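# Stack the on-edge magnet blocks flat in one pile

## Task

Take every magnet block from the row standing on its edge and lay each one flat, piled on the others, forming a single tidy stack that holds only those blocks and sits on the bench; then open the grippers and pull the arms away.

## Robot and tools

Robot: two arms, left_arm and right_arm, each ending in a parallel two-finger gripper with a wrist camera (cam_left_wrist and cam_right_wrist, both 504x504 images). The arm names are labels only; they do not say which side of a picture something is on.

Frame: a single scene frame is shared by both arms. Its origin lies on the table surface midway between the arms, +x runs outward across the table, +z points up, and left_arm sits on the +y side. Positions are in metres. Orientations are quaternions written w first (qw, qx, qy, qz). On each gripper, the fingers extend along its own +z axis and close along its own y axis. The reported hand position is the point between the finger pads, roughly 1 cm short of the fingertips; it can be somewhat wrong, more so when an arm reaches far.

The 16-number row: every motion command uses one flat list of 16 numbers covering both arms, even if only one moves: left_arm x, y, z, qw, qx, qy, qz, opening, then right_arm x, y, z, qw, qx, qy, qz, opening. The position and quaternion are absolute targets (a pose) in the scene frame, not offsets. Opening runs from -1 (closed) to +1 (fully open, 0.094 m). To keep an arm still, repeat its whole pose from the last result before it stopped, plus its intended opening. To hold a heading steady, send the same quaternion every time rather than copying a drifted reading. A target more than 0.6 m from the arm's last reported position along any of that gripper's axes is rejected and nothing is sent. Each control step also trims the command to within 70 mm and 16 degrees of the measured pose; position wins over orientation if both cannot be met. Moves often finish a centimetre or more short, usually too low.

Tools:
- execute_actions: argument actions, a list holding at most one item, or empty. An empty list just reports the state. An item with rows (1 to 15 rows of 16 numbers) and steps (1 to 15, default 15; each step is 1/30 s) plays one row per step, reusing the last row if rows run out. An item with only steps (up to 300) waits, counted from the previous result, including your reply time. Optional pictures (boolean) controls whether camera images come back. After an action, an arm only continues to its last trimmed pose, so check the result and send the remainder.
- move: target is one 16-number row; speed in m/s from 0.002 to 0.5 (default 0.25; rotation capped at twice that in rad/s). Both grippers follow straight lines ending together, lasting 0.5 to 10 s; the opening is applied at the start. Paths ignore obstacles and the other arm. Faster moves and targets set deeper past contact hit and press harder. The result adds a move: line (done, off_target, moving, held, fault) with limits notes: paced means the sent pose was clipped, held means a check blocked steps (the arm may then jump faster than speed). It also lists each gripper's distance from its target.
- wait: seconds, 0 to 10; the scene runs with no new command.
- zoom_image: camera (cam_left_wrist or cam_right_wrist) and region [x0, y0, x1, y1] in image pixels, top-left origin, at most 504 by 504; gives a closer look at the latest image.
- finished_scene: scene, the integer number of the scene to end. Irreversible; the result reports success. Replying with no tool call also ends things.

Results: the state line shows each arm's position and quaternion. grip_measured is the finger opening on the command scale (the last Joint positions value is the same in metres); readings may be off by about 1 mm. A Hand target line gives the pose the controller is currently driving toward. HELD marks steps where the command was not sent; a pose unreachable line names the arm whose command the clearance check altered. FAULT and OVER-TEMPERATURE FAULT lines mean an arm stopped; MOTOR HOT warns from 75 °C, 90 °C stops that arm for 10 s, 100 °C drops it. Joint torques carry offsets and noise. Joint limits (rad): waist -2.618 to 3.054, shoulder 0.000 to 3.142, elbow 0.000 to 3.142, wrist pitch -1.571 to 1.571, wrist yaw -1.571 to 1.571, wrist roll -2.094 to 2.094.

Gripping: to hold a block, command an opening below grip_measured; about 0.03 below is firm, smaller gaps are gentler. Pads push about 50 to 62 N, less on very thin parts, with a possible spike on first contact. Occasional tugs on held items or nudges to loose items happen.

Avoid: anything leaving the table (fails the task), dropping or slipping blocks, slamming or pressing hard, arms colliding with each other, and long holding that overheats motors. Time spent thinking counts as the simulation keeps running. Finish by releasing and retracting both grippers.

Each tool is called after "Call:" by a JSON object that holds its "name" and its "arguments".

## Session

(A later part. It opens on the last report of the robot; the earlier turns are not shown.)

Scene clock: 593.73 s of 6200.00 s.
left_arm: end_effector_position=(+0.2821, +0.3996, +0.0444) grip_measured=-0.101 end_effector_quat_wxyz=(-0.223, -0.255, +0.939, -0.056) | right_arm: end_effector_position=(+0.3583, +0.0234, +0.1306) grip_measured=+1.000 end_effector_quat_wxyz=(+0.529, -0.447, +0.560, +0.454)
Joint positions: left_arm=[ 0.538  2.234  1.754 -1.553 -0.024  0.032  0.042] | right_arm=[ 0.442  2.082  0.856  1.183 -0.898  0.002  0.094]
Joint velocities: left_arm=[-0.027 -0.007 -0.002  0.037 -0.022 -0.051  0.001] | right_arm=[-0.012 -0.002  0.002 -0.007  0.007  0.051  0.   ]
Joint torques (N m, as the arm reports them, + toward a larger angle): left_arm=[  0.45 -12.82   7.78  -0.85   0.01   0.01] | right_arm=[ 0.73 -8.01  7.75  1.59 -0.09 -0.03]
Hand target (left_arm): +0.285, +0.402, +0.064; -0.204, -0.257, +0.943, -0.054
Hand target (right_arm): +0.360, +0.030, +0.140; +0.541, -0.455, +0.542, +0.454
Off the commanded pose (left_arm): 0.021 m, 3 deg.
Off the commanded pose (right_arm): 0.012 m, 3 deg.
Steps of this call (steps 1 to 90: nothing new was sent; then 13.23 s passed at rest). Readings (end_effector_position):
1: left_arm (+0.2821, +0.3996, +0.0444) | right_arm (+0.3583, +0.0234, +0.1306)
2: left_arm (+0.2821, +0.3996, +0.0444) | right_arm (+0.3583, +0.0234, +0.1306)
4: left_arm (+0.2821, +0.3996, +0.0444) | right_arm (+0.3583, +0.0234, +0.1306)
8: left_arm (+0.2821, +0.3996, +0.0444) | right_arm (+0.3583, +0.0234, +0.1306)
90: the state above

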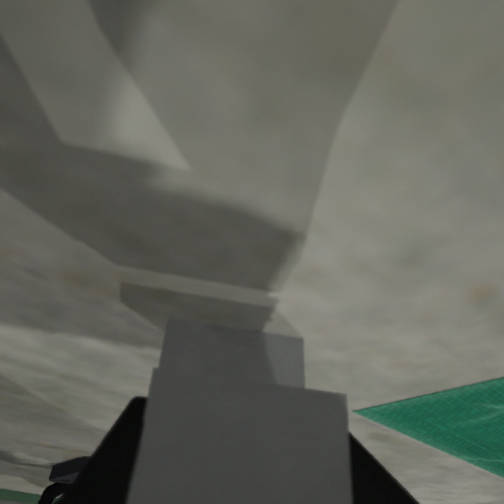

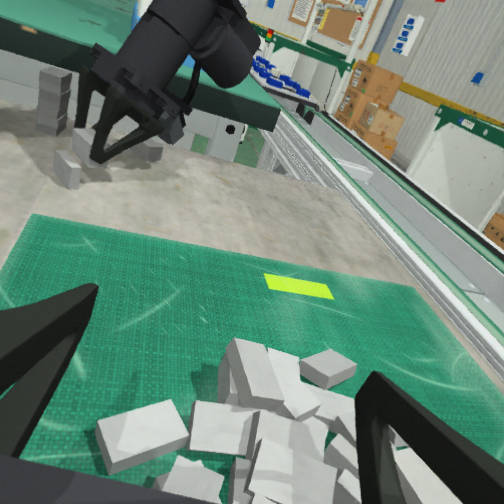

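Call:
{"name": "move", "arguments": {"target": [0.286,0.403,0.10,-0.242,-0.254,0.934,-0.066,-0.14,0.36,0.03,0.14,0.542,-0.455,0.542,0.455,1], "speed": 0.1}}

Call:
{"name": "move", "arguments": {"target": [0.31,0.44,0.125,0.124,-0.306,0.943,0.04,-0.14,0.36,0.03,0.14,0.542,-0.455,0.542,0.455,1], "speed": 0.15}}

Call:
{"name": "move", "arguments": {"target": [0.353,0.540,0.10,0.515,-0.296,0.779,0.198,-0.14,0.36,0.03,0.14,0.542,-0.455,0.542,0.455,1], "speed": 0.12}}

Scene clock: 598.67 s of 6200.00 s.
left_arm: end_effector_position=(+0.2865, +0.4025, +0.0858) grip_measured=-0.101 end_effector_quat_wxyz=(-0.164, -0.259, +0.951, -0.038) | right_arm: end_effector_position=(+0.3583, +0.0234, +0.1306) grip_measured=+1.000 end_effector_quat_wxyz=(+0.529, -0.447, +0.560, +0.454)
Joint positions: left_arm=[ 0.538  2.099  1.754 -1.562 -0.024  0.033  0.042] | right_arm=[ 0.442  2.082  0.856  1.183 -0.898  0.002  0.094]
Joint velocities: left_arm=[ 0.002  0.002  0.002 -0.051  0.022  0.007 -0.001] | right_arm=[-0.002 -0.002  0.002 -0.022  0.007  0.037  0.   ]
Joint torques (N m, as the arm reports them, + toward a larger angle): left_arm=[  0.4  -11.37   6.73  -0.52   0.04   0.02] | right_arm=[ 0.86 -8.07  7.71  1.6  -0.09 -0.02]
Hand target (left_arm): +0.286, +0.403, +0.099; -0.153, -0.259, +0.953, -0.037
Hand target (right_arm): +0.360, +0.030, +0.140; +0.541, -0.455, +0.542, +0.454
Off the commanded pose (left_arm): 0.014 m, 10 deg.
Off the commanded pose (right_arm): 0.012 m, 3 deg.
joint sent to its limit (left arm) — the command would take joint 4 (wrist pitch) past its lower limit, so that joint was sent only as far as its limit.
After step 90, 1.03 s passed at rest.
move: off_target (left_arm, right_arm)

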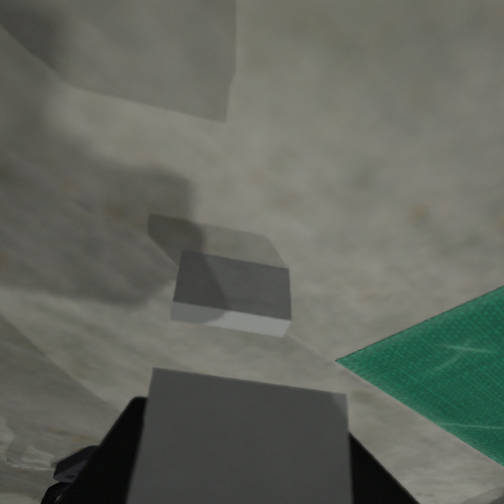

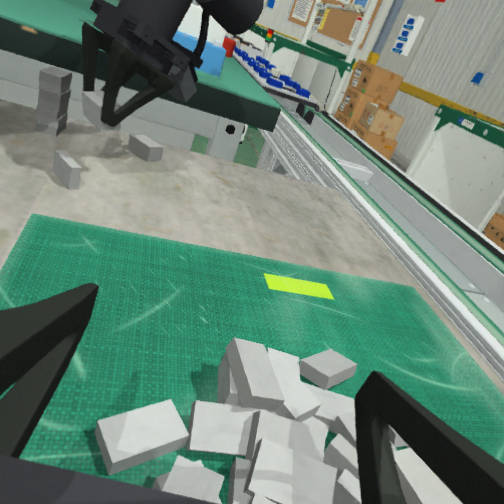

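Scene clock: 601.20 s of 6200.00 s.
left_arm: end_effector_position=(+0.3040, +0.4327, +0.1089) grip_measured=-0.101 end_effector_quat_wxyz=(+0.088, -0.303, +0.948, +0.030) | right_arm: end_effector_position=(+0.3583, +0.0234, +0.1306) grip_measured=+1.000 end_effector_quat_wxyz=(+0.529, -0.447, +0.560, +0.454)
Joint positions: left_arm=[ 0.596  1.71   1.363 -1.038 -0.002  0.007  0.042] | right_arm=[ 0.442  2.082  0.856  1.183 -0.898  0.002  0.094]
Joint velocities: left_arm=[-0.012  0.002  0.012  0.007 -0.022 -0.051  0.001] | right_arm=[-0.017 -0.007 -0.007 -0.037 -0.066  0.007  0.   ]
Joint torques (N m, as the arm reports them, + toward a larger angle): left_arm=[ 0.94 -9.66  6.65  0.82  0.11 -0.08] | right_arm=[ 0.76 -8.1   7.7   1.6  -0.08 -0.03]
Hand target (left_arm): +0.310, +0.440, +0.125; +0.124, -0.309, +0.942, +0.037
Hand target (right_arm): +0.360, +0.030, +0.140; +0.541, -0.455, +0.542, +0.454
Off the commanded pose (left_arm): 0.019 m, 4 deg.
Off the commanded pose (right_arm): 0.012 m, 3 deg.
move: off_target (left_arm, right_arm)

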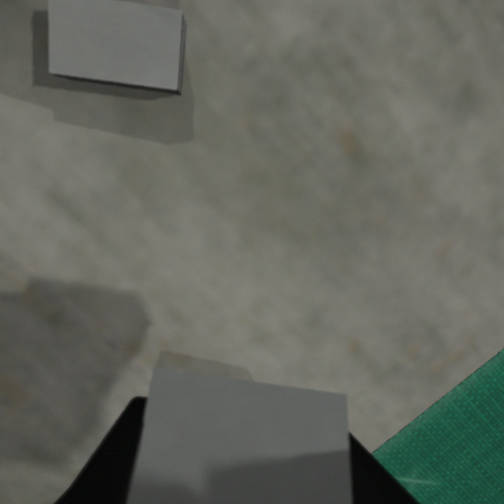

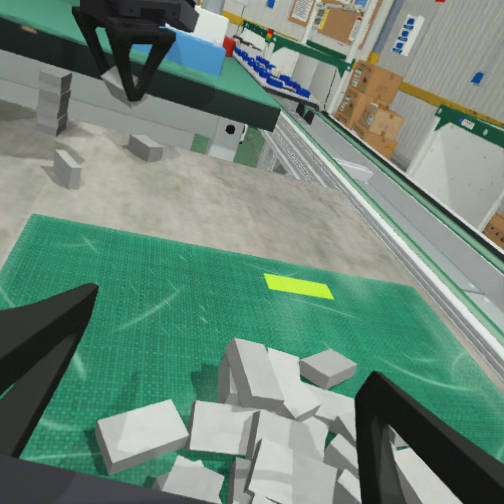

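Scene clock: 605.97 s of 6200.00 s.
left_arm: end_effector_position=(+0.3487, +0.5315, +0.0765) grip_measured=-0.101 end_effector_quat_wxyz=(+0.483, -0.306, +0.800, +0.181) | right_arm: end_effector_position=(+0.3583, +0.0234, +0.1306) grip_measured=+1.000 end_effector_quat_wxyz=(+0.529, -0.447, +0.560, +0.454)
Joint positions: left_arm=[0.728 1.728 0.656 0.584 0.03  0.009 0.042] | right_arm=[ 0.442  2.082  0.856  1.183 -0.898  0.002  0.094]
Joint velocities: left_arm=[ 0.007  0.002  0.007  0.037 -0.066 -0.007 -0.001] | right_arm=[-0.007 -0.007 -0.002 -0.007 -0.022  0.051  0.   ]
Joint torques (N m, as the arm reports them, + toward a larger angle): left_arm=[ 0.93 -6.73  6.24  2.2   0.1  -0.06] | right_arm=[ 0.72 -7.99  7.63  1.58 -0.09 -0.03]
Hand target (left_arm): +0.354, +0.541, +0.098; +0.516, -0.301, +0.779, +0.192
Hand target (right_arm): +0.360, +0.030, +0.140; +0.541, -0.455, +0.542, +0.454
Off the commanded pose (left_arm): 0.025 m, 5 deg.
Off the commanded pose (right_arm): 0.012 m, 3 deg.
move: off_target (left_arm, right_arm)

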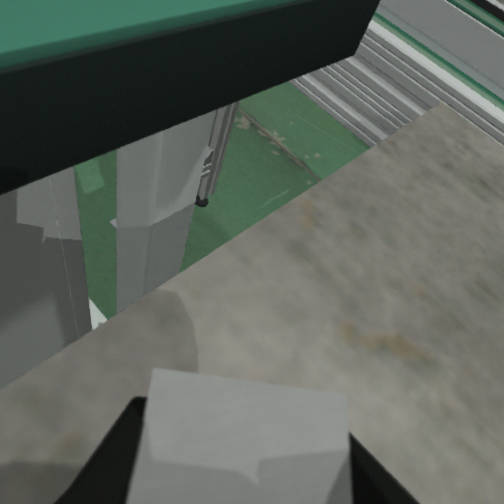

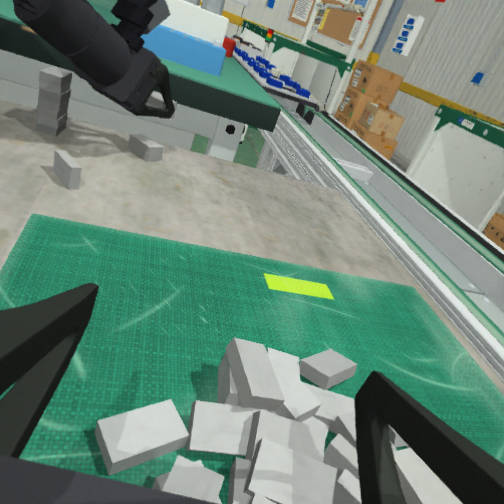

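Call:
{"name": "move", "arguments": {"target": [0.353,0.540,0.075,0.515,-0.296,0.779,0.198,-0.14,0.36,0.03,0.14,0.542,-0.455,0.542,0.455,1], "speed": 0.04}}

Call:
{"name": "zoom_image", "arguments": {"camera": "cam_right_wrist", "region": [90,60,220,190]}}

Scene clock: 611.70 s of 6200.00 s.
left_arm: end_effector_position=(+0.3484, +0.5312, +0.0556) grip_measured=-0.101 end_effector_quat_wxyz=(+0.485, -0.305, +0.799, +0.182) | right_arm: end_effector_position=(+0.3583, +0.0234, +0.1306) grip_measured=+1.000 end_effector_quat_wxyz=(+0.529, -0.447, +0.560, +0.454)
Joint positions: left_arm=[0.728 1.809 0.623 0.705 0.03  0.009 0.042] | right_arm=[ 0.442  2.082  0.856  1.183 -0.898  0.002  0.094]
Joint velocities: left_arm=[-0.007  0.007  0.002 -0.037 -0.037  0.022 -0.   ] | right_arm=[-0.002 -0.012  0.012 -0.007  0.037  0.037  0.   ]
Joint torques (N m, as the arm reports them, + toward a larger angle): left_arm=[ 0.74 -6.8   5.48  2.19  0.04  0.04] | right_arm=[ 0.77 -8.08  7.73  1.58 -0.09 -0.05]
Hand target (left_arm): +0.353, +0.540, +0.075; +0.515, -0.297, +0.780, +0.198
Hand target (right_arm): +0.360, +0.030, +0.140; +0.541, -0.455, +0.542, +0.454
Off the commanded pose (left_arm): 0.022 m, 5 deg.
Off the commanded pose (right_arm): 0.012 m, 3 deg.
After step 90, 1.17 s passed at rest.
move: off_target (left_arm, right_arm)

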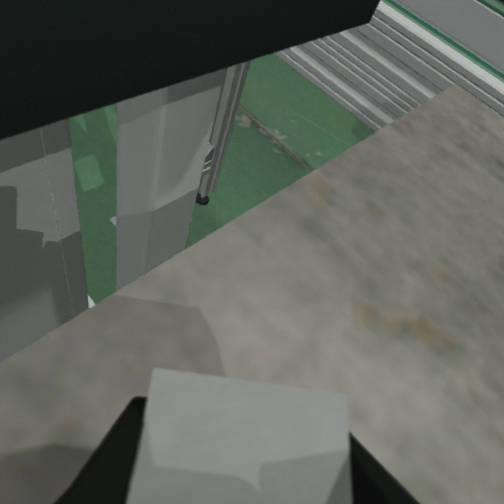

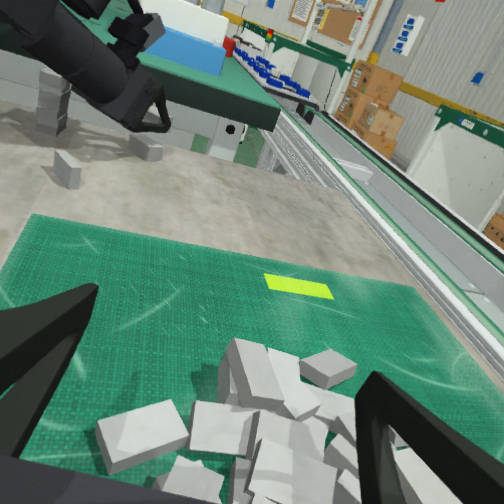

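Region (90, 60, 220, 190) of cam_right_wrist's 504x504 image, scaled by 3.877, with more detail than that image has.

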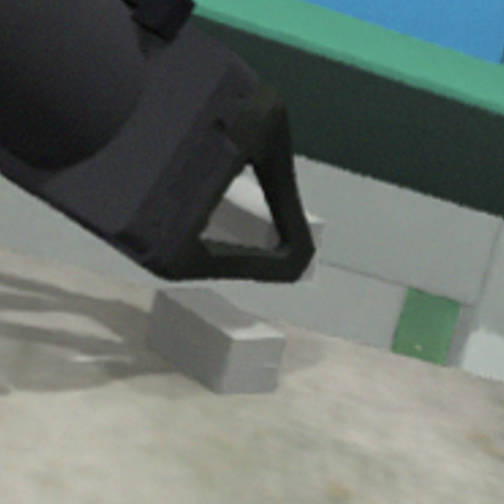

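Call:
{"name": "move", "arguments": {"target": [0.348,0.5365,0.066,0.515,-0.296,0.779,0.198,-0.14,0.36,0.03,0.14,0.542,-0.455,0.542,0.455,1], "speed": 0.03}}

Call:
{"name": "zoom_image", "arguments": {"camera": "cam_right_wrist", "region": [90,60,220,190]}}

Scene clock: 618.87 s of 6200.00 s.
left_arm: end_effector_position=(+0.3446, +0.5276, +0.0471) grip_measured=-0.101 end_effector_quat_wxyz=(+0.485, -0.305, +0.799, +0.182) | right_arm: end_effector_position=(+0.3583, +0.0234, +0.1306) grip_measured=+1.000 end_effector_quat_wxyz=(+0.529, -0.447, +0.560, +0.454)
Joint positions: left_arm=[0.728 1.829 0.593 0.755 0.03  0.01  0.042] | right_arm=[ 0.442  2.082  0.856  1.183 -0.898  0.002  0.094]
Joint velocities: left_arm=[-0.002  0.017 -0.007  0.007 -0.022  0.007 -0.   ] | right_arm=[ 0.012 -0.002  0.002 -0.051 -0.037 -0.037  0.   ]
Joint torques (N m, as the arm reports them, + toward a larger angle): left_arm=[ 0.85 -6.92  4.92  2.19  0.05  0.04] | right_arm=[ 0.8  -8.06  7.67  1.6  -0.06 -0.04]
Hand target (left_arm): +0.348, +0.536, +0.066; +0.515, -0.296, +0.780, +0.198
Hand target (right_arm): +0.360, +0.030, +0.140; +0.541, -0.455, +0.542, +0.454
Off the commanded pose (left_arm): 0.021 m, 5 deg.
Off the commanded pose (right_arm): 0.012 m, 3 deg.
After step 90, 2.57 s passed at rest.
move: off_target (left_arm, right_arm)

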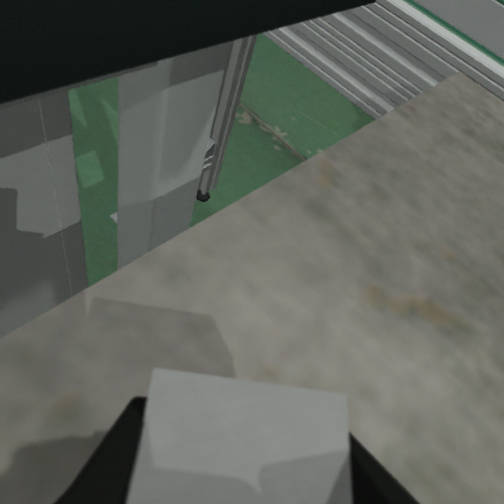

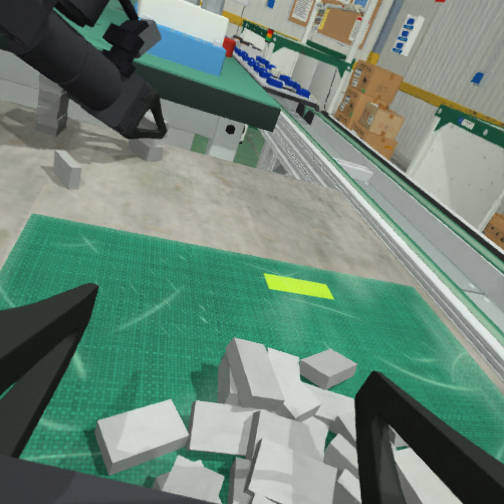

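Region (90, 60, 220, 190) of cam_right_wrist's 504x504 image, scaled by 3.877, with more detail than that image has.

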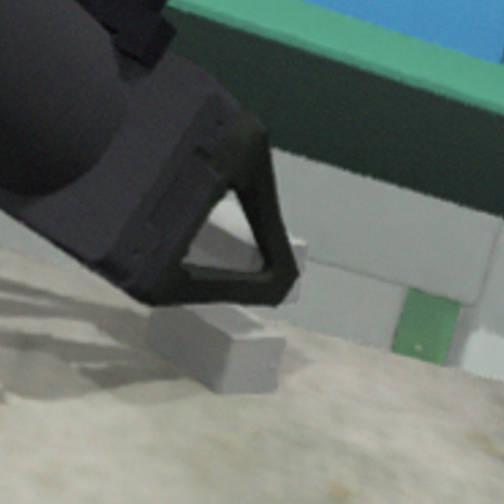

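Call:
{"name": "move", "arguments": {"target": [0.348,0.5365,0.058,0.515,-0.296,0.779,0.198,-0.14,0.36,0.03,0.14,0.542,-0.455,0.542,0.455,1], "speed": 0.02}}

Call:
{"name": "zoom_image", "arguments": {"camera": "cam_right_wrist", "region": [120,90,200,170]}}

Scene clock: 632.00 s of 6200.00 s.
left_arm: end_effector_position=(+0.3461, +0.5291, +0.0415) grip_measured=-0.101 end_effector_quat_wxyz=(+0.488, -0.304, +0.797, +0.183) | right_arm: end_effector_position=(+0.3583, +0.0234, +0.1306) grip_measured=+1.000 end_effector_quat_wxyz=(+0.529, -0.447, +0.560, +0.454)
Joint positions: left_arm=[0.728 1.865 0.593 0.797 0.03  0.01  0.042] | right_arm=[ 0.442  2.082  0.856  1.183 -0.898  0.002  0.094]
Joint velocities: left_arm=[ 0.002  0.032  0.017 -0.007  0.037 -0.037 -0.001] | right_arm=[ 0.002 -0.007 -0.002  0.037 -0.022  0.022  0.   ]
Joint torques (N m, as the arm reports them, + toward a larger angle): left_arm=[ 0.99 -6.97  4.21  2.17  0.05  0.06] | right_arm=[ 0.76 -7.96  7.67  1.59 -0.08 -0.02]
Hand target (left_arm): +0.348, +0.536, +0.058; +0.514, -0.297, +0.780, +0.197
Hand target (right_arm): +0.360, +0.030, +0.140; +0.541, -0.455, +0.542, +0.454
Off the commanded pose (left_arm): 0.018 m, 4 deg.
Off the commanded pose (right_arm): 0.012 m, 3 deg.
After step 90, 8.00 s passed at rest.
move: off_target (left_arm, right_arm)

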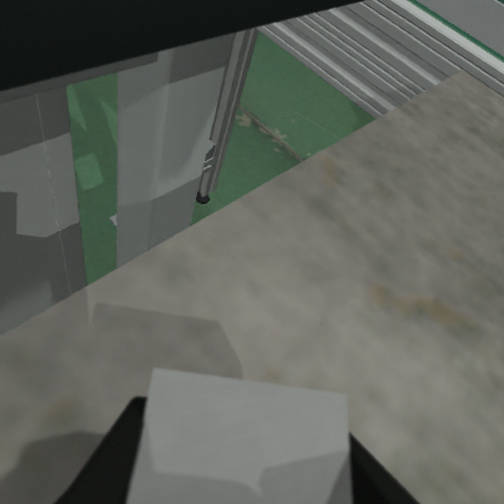

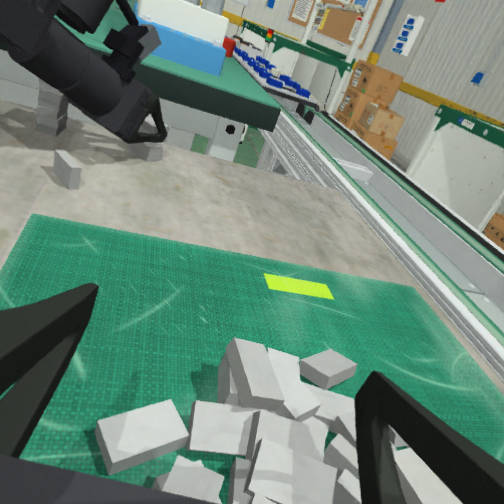

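Region (120, 90, 200, 170) of cam_right_wrist's 504x504 image, scaled by 6.300, with more detail than that image has.

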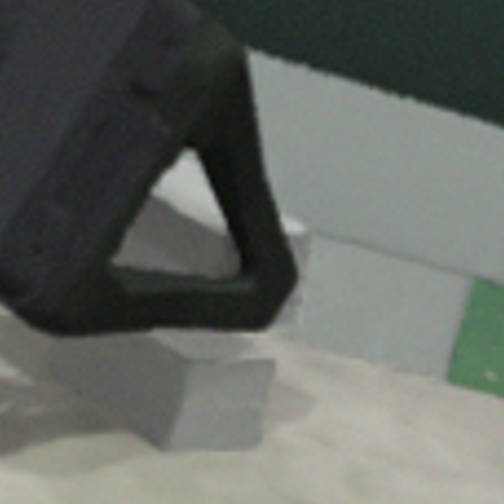

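Call:
{"name": "move", "arguments": {"target": [0.3428,0.5318,0.060,0.515,-0.296,0.779,0.198,-0.14,0.36,0.03,0.14,0.542,-0.455,0.542,0.455,1], "speed": 0.02}}

Call:
{"name": "zoom_image", "arguments": {"camera": "cam_right_wrist", "region": [120,90,200,170]}}

Scene clock: 646.03 s of 6200.00 s.
left_arm: end_effector_position=(+0.3401, +0.5234, +0.0346) grip_measured=-0.101 end_effector_quat_wxyz=(+0.483, -0.305, +0.801, +0.181) | right_arm: end_effector_position=(+0.3583, +0.0234, +0.1306) grip_measured=+1.000 end_effector_quat_wxyz=(+0.529, -0.447, +0.560, +0.454)
Joint positions: left_arm=[0.728 1.865 0.563 0.814 0.03  0.012 0.042] | right_arm=[ 0.442  2.082  0.856  1.183 -0.898  0.002  0.094]
Joint velocities: left_arm=[ 0.007 -0.037  0.002 -0.066 -0.022  0.022 -0.001] | right_arm=[-0.017 -0.012  0.002 -0.007  0.007 -0.037  0.   ]
Joint torques (N m, as the arm reports them, + toward a larger angle): left_arm=[ 1.   -8.89  4.37  2.1   0.08  0.04] | right_arm=[ 0.78 -8.08  7.69  1.59 -0.08 -0.03]
Hand target (left_arm): +0.343, +0.532, +0.060; +0.515, -0.296, +0.780, +0.198
Hand target (right_arm): +0.360, +0.030, +0.140; +0.541, -0.455, +0.542, +0.454
Off the commanded pose (left_arm): 0.027 m, 5 deg.
Off the commanded pose (right_arm): 0.012 m, 3 deg.
After step 90, 9.03 s passed at rest.
move: off_target (left_arm, right_arm)

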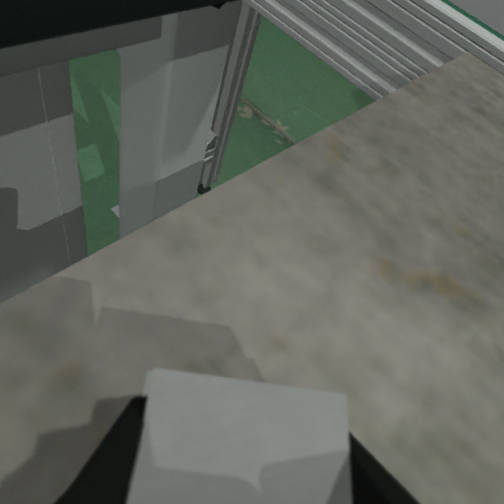

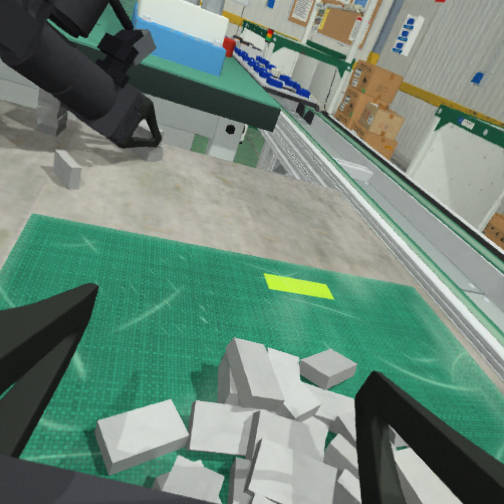

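Region (120, 90, 200, 170) of cam_right_wrist's 504x504 image, scaled by 6.300, with more detail than that image has.

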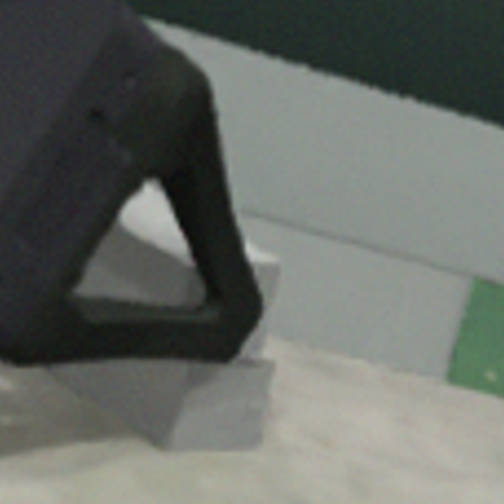

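Call:
{"name": "move", "arguments": {"target": [0.3428,0.5318,0.054,0.515,-0.296,0.779,0.198,-0.14,0.36,0.03,0.14,0.542,-0.455,0.542,0.455,1], "speed": 0.01}}

Call:
{"name": "zoom_image", "arguments": {"camera": "cam_right_wrist", "region": [120,90,200,170]}}

Scene clock: 657.20 s of 6200.00 s.
left_arm: end_effector_position=(+0.3414, +0.5246, +0.0380) grip_measured=-0.101 end_effector_quat_wxyz=(+0.489, -0.303, +0.797, +0.184) | right_arm: end_effector_position=(+0.3583, +0.0234, +0.1306) grip_measured=+1.000 end_effector_quat_wxyz=(+0.529, -0.447, +0.560, +0.454)
Joint positions: left_arm=[0.728 1.865 0.562 0.83  0.03  0.012 0.042] | right_arm=[ 0.442  2.082  0.856  1.183 -0.898  0.002  0.094]
Joint velocities: left_arm=[-0.007 -0.017 -0.002  0.022  0.081 -0.007 -0.   ] | right_arm=[ 0.017 -0.012  0.012  0.066  0.022 -0.037  0.   ]
Joint torques (N m, as the arm reports them, + toward a larger angle): left_arm=[ 1.01 -6.94  3.99  2.21  0.06  0.04] | right_arm=[ 0.77 -8.04  7.76  1.6  -0.08 -0.02]
Hand target (left_arm): +0.343, +0.532, +0.054; +0.514, -0.297, +0.780, +0.197
Hand target (right_arm): +0.360, +0.030, +0.140; +0.541, -0.455, +0.542, +0.454
Off the commanded pose (left_arm): 0.018 m, 4 deg.
Off the commanded pose (right_arm): 0.012 m, 3 deg.
After step 90, 3.63 s passed at rest.
move: off_target (left_arm, right_arm)

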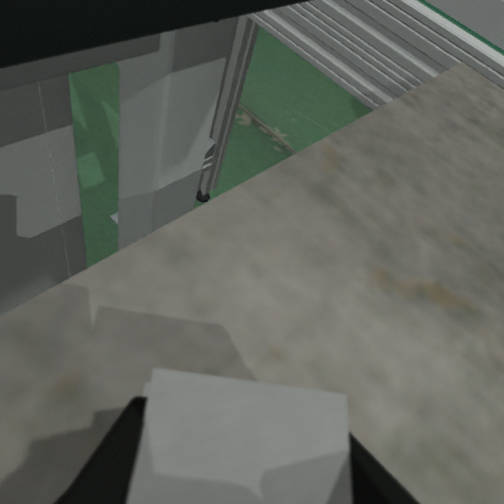

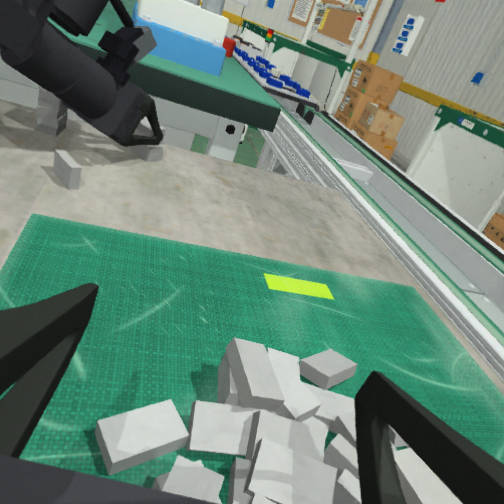

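Region (120, 90, 200, 170) of cam_right_wrist's 504x504 image, scaled by 6.300, with more detail than that image has.

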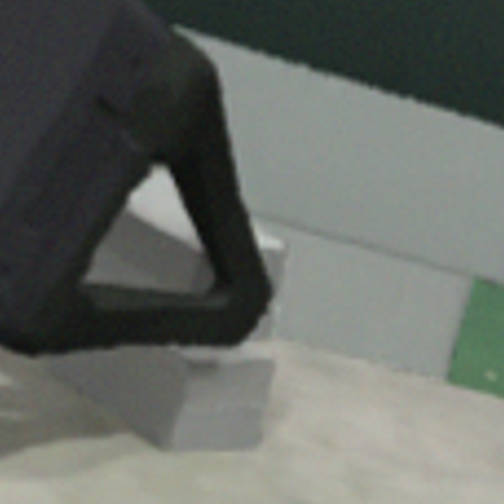

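Call:
{"name": "move", "arguments": {"target": [0.3428,0.5318,0.048,0.515,-0.296,0.779,0.198,-0.14,0.36,0.03,0.14,0.542,-0.455,0.542,0.455,1], "speed": 0.01}}

Call:
{"name": "zoom_image", "arguments": {"camera": "cam_right_wrist", "region": [120,90,200,170]}}

Scene clock: 663.90 s of 6200.00 s.
left_arm: end_effector_position=(+0.3413, +0.5245, +0.0348) grip_measured=-0.101 end_effector_quat_wxyz=(+0.493, -0.302, +0.795, +0.186) | right_arm: end_effector_position=(+0.3583, +0.0234, +0.1306) grip_measured=+1.000 end_effector_quat_wxyz=(+0.529, -0.447, +0.560, +0.454)
Joint positions: left_arm=[0.728 1.887 0.554 0.871 0.03  0.012 0.042] | right_arm=[ 0.442  2.082  0.856  1.183 -0.898  0.002  0.094]
Joint velocities: left_arm=[-0.027  0.002  0.002 -0.007 -0.037  0.007 -0.001] | right_arm=[-0.002  0.007 -0.017 -0.007  0.037 -0.022  0.   ]
Joint torques (N m, as the arm reports them, + toward a larger angle): left_arm=[ 1.03 -6.45  4.3   2.15  0.04  0.02] | right_arm=[ 0.78 -8.04  7.72  1.59 -0.06 -0.06]
Hand target (left_arm): +0.343, +0.532, +0.048; +0.515, -0.296, +0.780, +0.198
Hand target (right_arm): +0.360, +0.030, +0.140; +0.541, -0.455, +0.542, +0.454
Off the commanded pose (left_arm): 0.015 m, 4 deg.
Off the commanded pose (right_arm): 0.012 m, 3 deg.
move: off_target (left_arm, right_arm)

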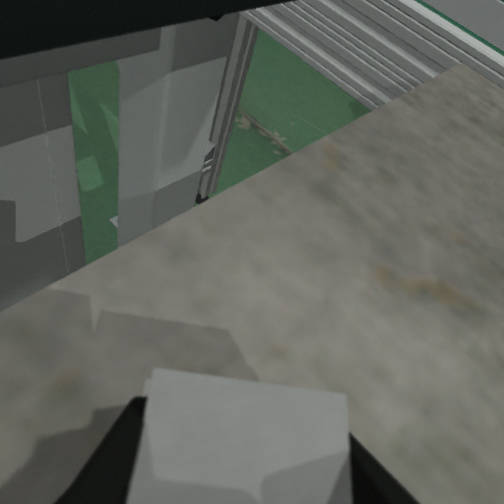

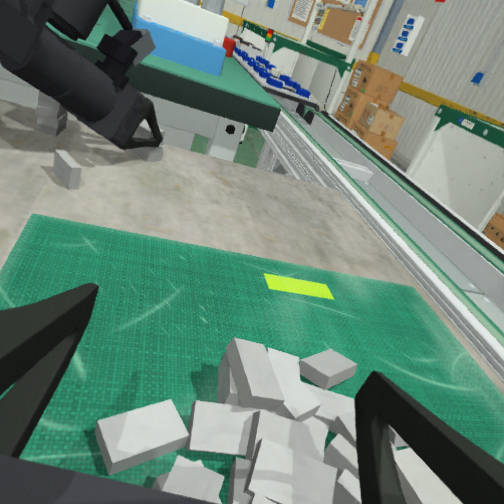

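Region (120, 90, 200, 170) of cam_right_wrist's 504x504 image, scaled by 6.300, with more detail than that image has.

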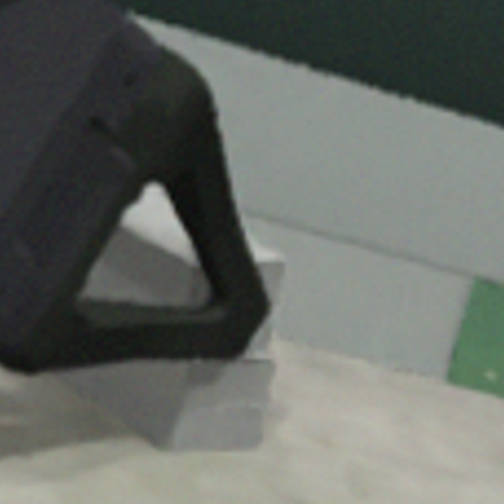

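Call:
{"name": "move", "arguments": {"target": [0.3428,0.5318,0.043,0.515,-0.296,0.779,0.198,-0.14,0.36,0.03,0.14,0.542,-0.455,0.542,0.455,1], "speed": 0.01}}

Call:
{"name": "zoom_image", "arguments": {"camera": "cam_right_wrist", "region": [120,90,200,170]}}

Scene clock: 670.30 s of 6200.00 s.
left_arm: end_effector_position=(+0.3433, +0.5264, +0.0348) grip_measured=-0.101 end_effector_quat_wxyz=(+0.501, -0.300, +0.790, +0.189) | right_arm: end_effector_position=(+0.3583, +0.0234, +0.1306) grip_measured=+1.000 end_effector_quat_wxyz=(+0.529, -0.447, +0.560, +0.454)
Joint positions: left_arm=[0.728 1.91  0.554 0.915 0.03  0.013 0.042] | right_arm=[ 0.442  2.082  0.856  1.183 -0.898  0.002  0.094]
Joint velocities: left_arm=[-0.027  0.002  0.017 -0.051 -0.022  0.022  0.001] | right_arm=[ 0.007  0.002  0.002 -0.007 -0.037  0.022  0.   ]
Joint torques (N m, as the arm reports them, + toward a larger angle): left_arm=[ 1.1  -6.38  3.95  1.98  0.08  0.02] | right_arm=[ 0.82 -8.04  7.81  1.59 -0.11 -0.02]
Hand target (left_arm): +0.343, +0.532, +0.043; +0.515, -0.296, +0.780, +0.198
Hand target (right_arm): +0.360, +0.030, +0.140; +0.541, -0.455, +0.542, +0.454
Off the commanded pose (left_arm): 0.010 m, 2 deg.
Off the commanded pose (right_arm): 0.012 m, 3 deg.
After step 90, 0.13 s passed at rest.
move: off_target (right_arm)

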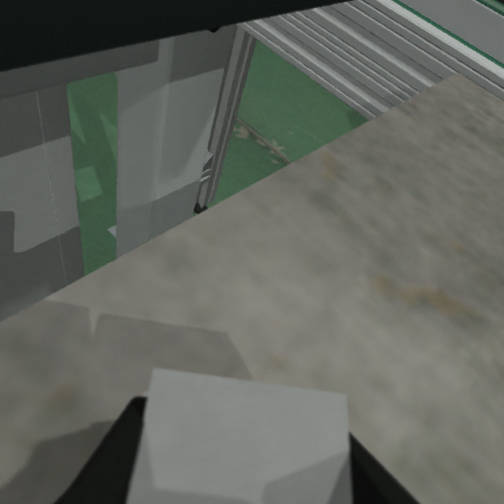

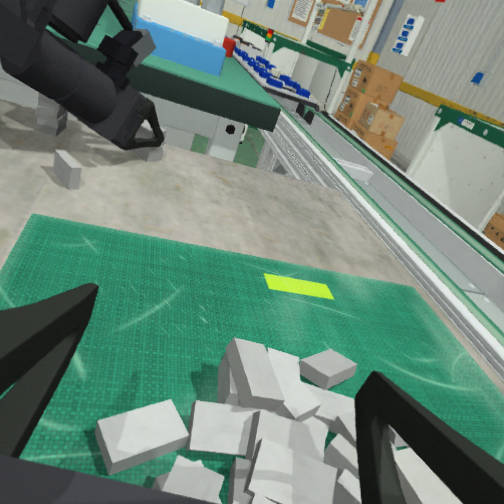

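Region (120, 90, 200, 170) of cam_right_wrist's 504x504 image, scaled by 6.300, with more detail than that image has.

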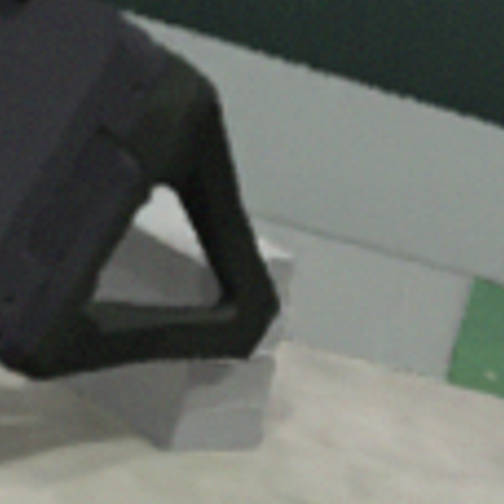

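Call:
{"name": "zoom_image", "arguments": {"camera": "cam_right_wrist", "region": [125,115,175,165]}}

Region (125, 115, 175, 165) of cam_right_wrist's 504x504 image, scaled by 10.080, with more detail than that image has.

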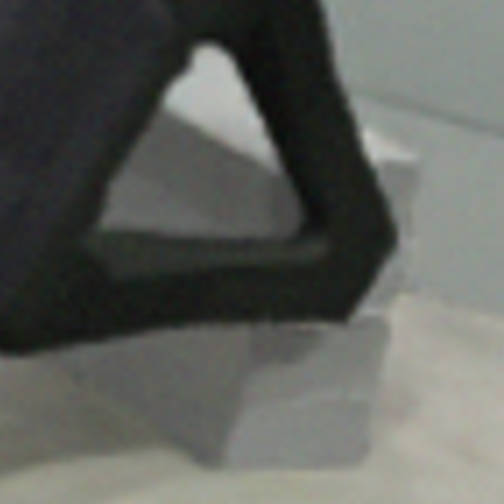

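Call:
{"name": "move", "arguments": {"target": [0.3428,0.5318,0.044,0.490,-0.305,0.7946,0.188,-0.14,0.36,0.03,0.14,0.542,-0.455,0.542,0.455,1], "speed": 0.01}}

Call:
{"name": "zoom_image", "arguments": {"camera": "cam_right_wrist", "region": [125,115,175,165]}}

Scene clock: 707.30 s of 6200.00 s.
left_arm: end_effector_position=(+0.3416, +0.5248, +0.0337) grip_measured=-0.101 end_effector_quat_wxyz=(+0.485, -0.304, +0.799, +0.183) | right_arm: end_effector_position=(+0.3583, +0.0234, +0.1306) grip_measured=+1.000 end_effector_quat_wxyz=(+0.529, -0.447, +0.560, +0.454)
Joint positions: left_arm=[0.728 1.879 0.566 0.833 0.03  0.013 0.042] | right_arm=[ 0.442  2.082  0.856  1.183 -0.898  0.002  0.094]
Joint velocities: left_arm=[-0.007 -0.012  0.007  0.022 -0.022  0.037 -0.   ] | right_arm=[-0.002  0.002 -0.017 -0.007 -0.066 -0.007  0.   ]
Joint torques (N m, as the arm reports them, + toward a larger angle): left_arm=[ 0.82 -8.32  6.2   1.26  0.01 -0.02] | right_arm=[ 0.7  -8.02  7.75  1.58 -0.09 -0.03]
Hand target (left_arm): +0.343, +0.532, +0.044; +0.490, -0.305, +0.794, +0.188
Hand target (right_arm): +0.360, +0.030, +0.140; +0.541, -0.455, +0.542, +0.454
Off the commanded pose (left_arm): 0.012 m, 1 deg.
Off the commanded pose (right_arm): 0.012 m, 3 deg.
After step 90, 31.40 s passed at rest.
move: off_target (left_arm, right_arm)

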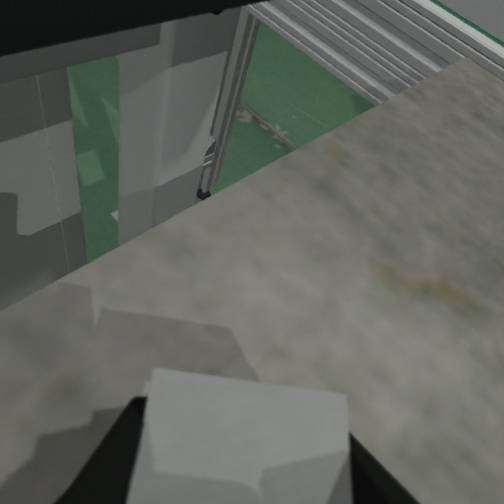

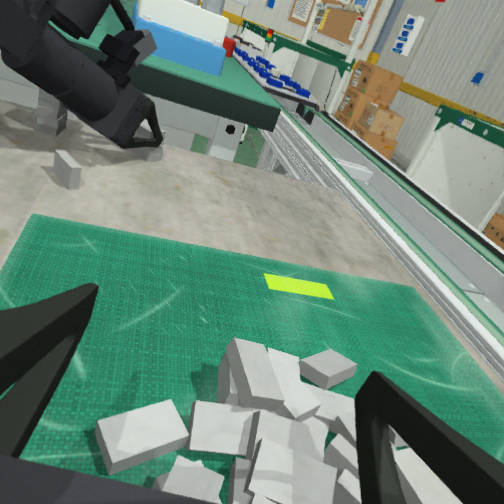

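Region (125, 115, 175, 165) of cam_right_wrist's 504x504 image, scaled by 10.080, with more detail than that image has.

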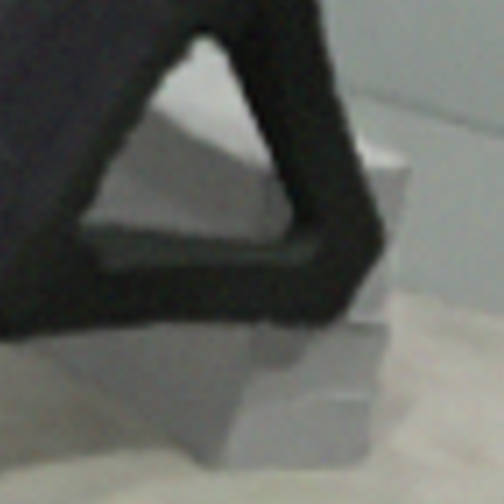

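Call:
{"name": "move", "arguments": {"target": [0.3428,0.5318,0.038,0.490,-0.305,0.7946,0.188,-0.14,0.36,0.03,0.14,0.542,-0.455,0.542,0.455,1], "speed": 0.01}}

Call:
{"name": "zoom_image", "arguments": {"camera": "cam_right_wrist", "region": [125,115,175,165]}}

Scene clock: 720.50 s of 6200.00 s.
left_arm: end_effector_position=(+0.3416, +0.5248, +0.0336) grip_measured=-0.101 end_effector_quat_wxyz=(+0.485, -0.304, +0.799, +0.183) | right_arm: end_effector_position=(+0.3583, +0.0234, +0.1306) grip_measured=+1.000 end_effector_quat_wxyz=(+0.529, -0.447, +0.560, +0.454)
Joint positions: left_arm=[0.728 1.879 0.566 0.832 0.03  0.013 0.042] | right_arm=[ 0.442  2.082  0.856  1.183 -0.898  0.002  0.094]
Joint velocities: left_arm=[-0.007 -0.012 -0.002 -0.007 -0.022 -0.022  0.001] | right_arm=[ 0.002 -0.002 -0.007  0.022 -0.037 -0.051  0.   ]
Joint torques (N m, as the arm reports them, + toward a larger angle): left_arm=[ 0.83 -6.05  5.92  1.58  0.03 -0.02] | right_arm=[ 0.71 -8.09  7.7   1.59 -0.09 -0.03]
Hand target (left_arm): +0.343, +0.532, +0.038; +0.490, -0.305, +0.795, +0.188
Hand target (right_arm): +0.360, +0.030, +0.140; +0.541, -0.455, +0.542, +0.454
Off the commanded pose (left_arm): 0.008 m, 1 deg.
Off the commanded pose (right_arm): 0.012 m, 3 deg.
After step 90, 7.60 s passed at rest.
move: off_target (right_arm)

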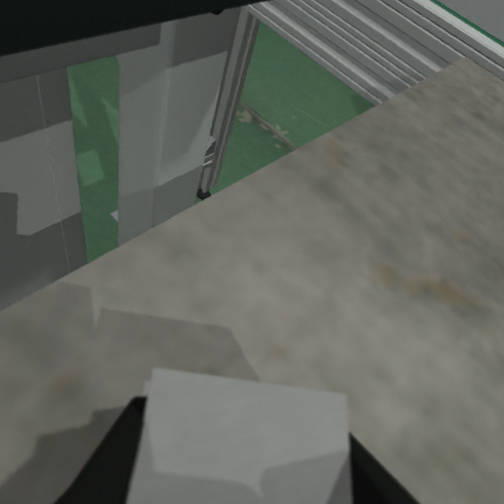

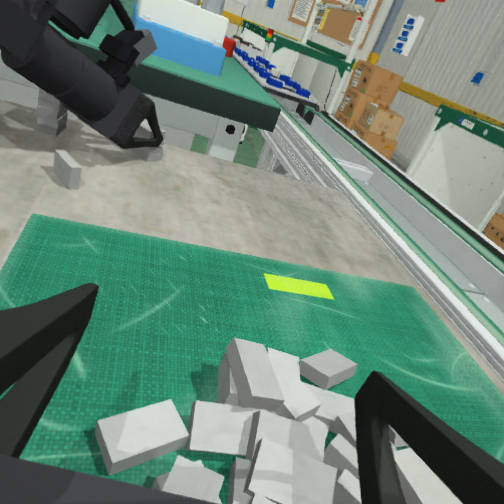

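Region (125, 115, 175, 165) of cam_right_wrist's 504x504 image, scaled by 10.080, with more detail than that image has.

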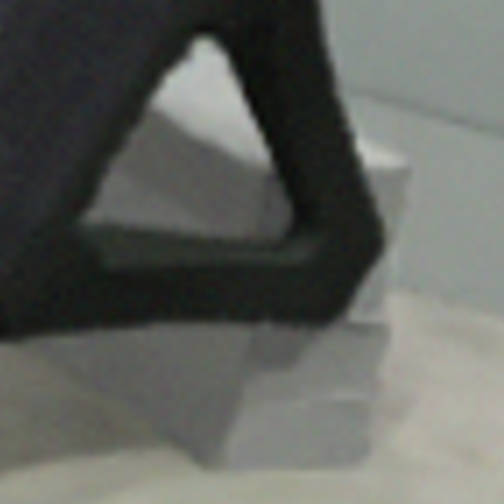

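Call:
{"name": "execute_actions", "arguments": {"actions": [{"rows":[[0.3428,0.5318,0.041,0.490,-0.305,0.7946,0.188,-0.11,0.36,0.03,0.14,0.542,-0.455,0.542,0.455,1],[0.3428,0.5318,0.041,0.490,-0.305,0.7946,0.188,-0.095,0.36,0.03,0.14,0.542,-0.455,0.542,0.455,1],[0.3428,0.5318,0.041,0.490,-0.305,0.7946,0.188,-0.08,0.36,0.03,0.14,0.542,-0.455,0.542,0.455,1],[0.3428,0.5318,0.041,0.490,-0.305,0.7946,0.188,-0.06,0.36,0.03,0.14,0.542,-0.455,0.542,0.455,1],[0.3428,0.5318,0.041,0.490,-0.305,0.7946,0.188,-0.03,0.36,0.03,0.14,0.542,-0.455,0.542,0.455,1],[0.3428,0.5318,0.041,0.490,-0.305,0.7946,0.188,0.02,0.36,0.03,0.14,0.542,-0.455,0.542,0.455,1],[0.3428,0.5318,0.041,0.490,-0.305,0.7946,0.188,0.08,0.36,0.03,0.14,0.542,-0.455,0.542,0.455,1],[0.3428,0.5318,0.041,0.490,-0.305,0.7946,0.188,0.15,0.36,0.03,0.14,0.542,-0.455,0.542,0.455,1],[0.3428,0.5318,0.041,0.490,-0.305,0.7946,0.188,0.22,0.36,0.03,0.14,0.542,-0.455,0.542,0.455,1],[0.3428,0.5318,0.041,0.490,-0.305,0.7946,0.188,0.33,0.36,0.03,0.14,0.542,-0.455,0.542,0.455,1]],"steps":15}]}}

Call:
{"name": "zoom_image", "arguments": {"camera": "cam_right_wrist", "region": [120,90,200,170]}}

Scene clock: 728.37 s of 6200.00 s.
left_arm: end_effector_position=(+0.3401, +0.5234, +0.0299) grip_measured=+0.328 end_effector_quat_wxyz=(+0.478, -0.305, +0.803, +0.180) | right_arm: end_effector_position=(+0.3583, +0.0234, +0.1306) grip_measured=+1.000 end_effector_quat_wxyz=(+0.529, -0.447, +0.560, +0.454)
Joint positions: left_arm=[0.728 1.879 0.566 0.815 0.03  0.013 0.062] | right_arm=[ 0.442  2.082  0.856  1.183 -0.898  0.002  0.094]
Joint velocities: left_arm=[-0.002  0.027  0.002  0.051 -0.007  0.037  0.001] | right_arm=[-0.007  0.017  0.002 -0.066  0.007 -0.007  0.   ]
Joint torques (N m, as the arm reports them, + toward a larger angle): left_arm=[ 0.91 -7.13  5.99  1.59  0.   -0.02] | right_arm=[ 0.83 -7.98  7.7   1.6  -0.09 -0.03]
Hand target (left_arm): +0.343, +0.532, +0.041; +0.490, -0.305, +0.795, +0.188
Hand target (right_arm): +0.360, +0.030, +0.140; +0.541, -0.455, +0.542, +0.454
Off the commanded pose (left_arm): 0.014 m, 2 deg.
Off the commanded pose (right_arm): 0.012 m, 3 deg.
Steps of this call (steps 1 to 90: nothing new was sent; then 4.37 s passed at rest; steps 91 to 105: all 15 steps of this action). Readings (end_effector_position):
91: left_arm (+0.3416, +0.5248, +0.0336) | right_arm (+0.3583, +0.0234, +0.1306)
92: left_arm (+0.3416, +0.5248, +0.0336) | right_arm (+0.3583, +0.0234, +0.1306)
94: left_arm (+0.3416, +0.5247, +0.0336) | right_arm (+0.3583, +0.0234, +0.1306)
98: left_arm (+0.3406, +0.5238, +0.0310) | right_arm (+0.3583, +0.0234, +0.1306)
105: the state above

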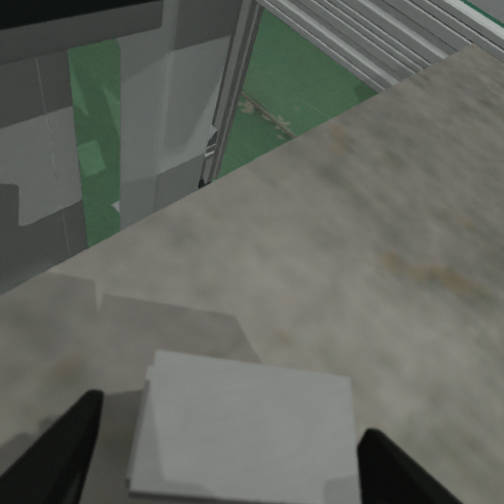

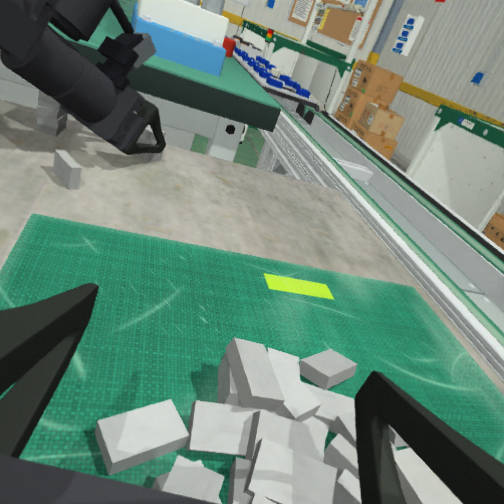

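Region (120, 90, 200, 170) of cam_right_wrist's 504x504 image, scaled by 6.300, with more detail than that image has.

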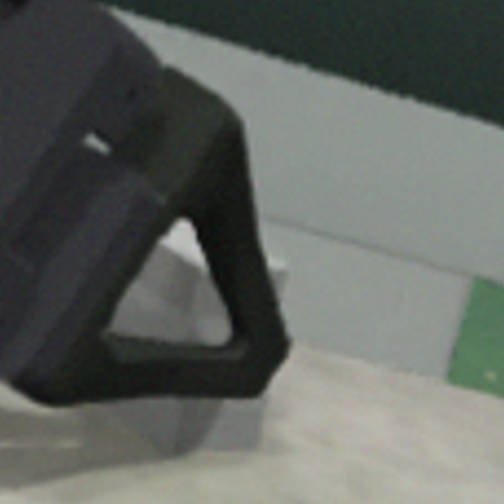

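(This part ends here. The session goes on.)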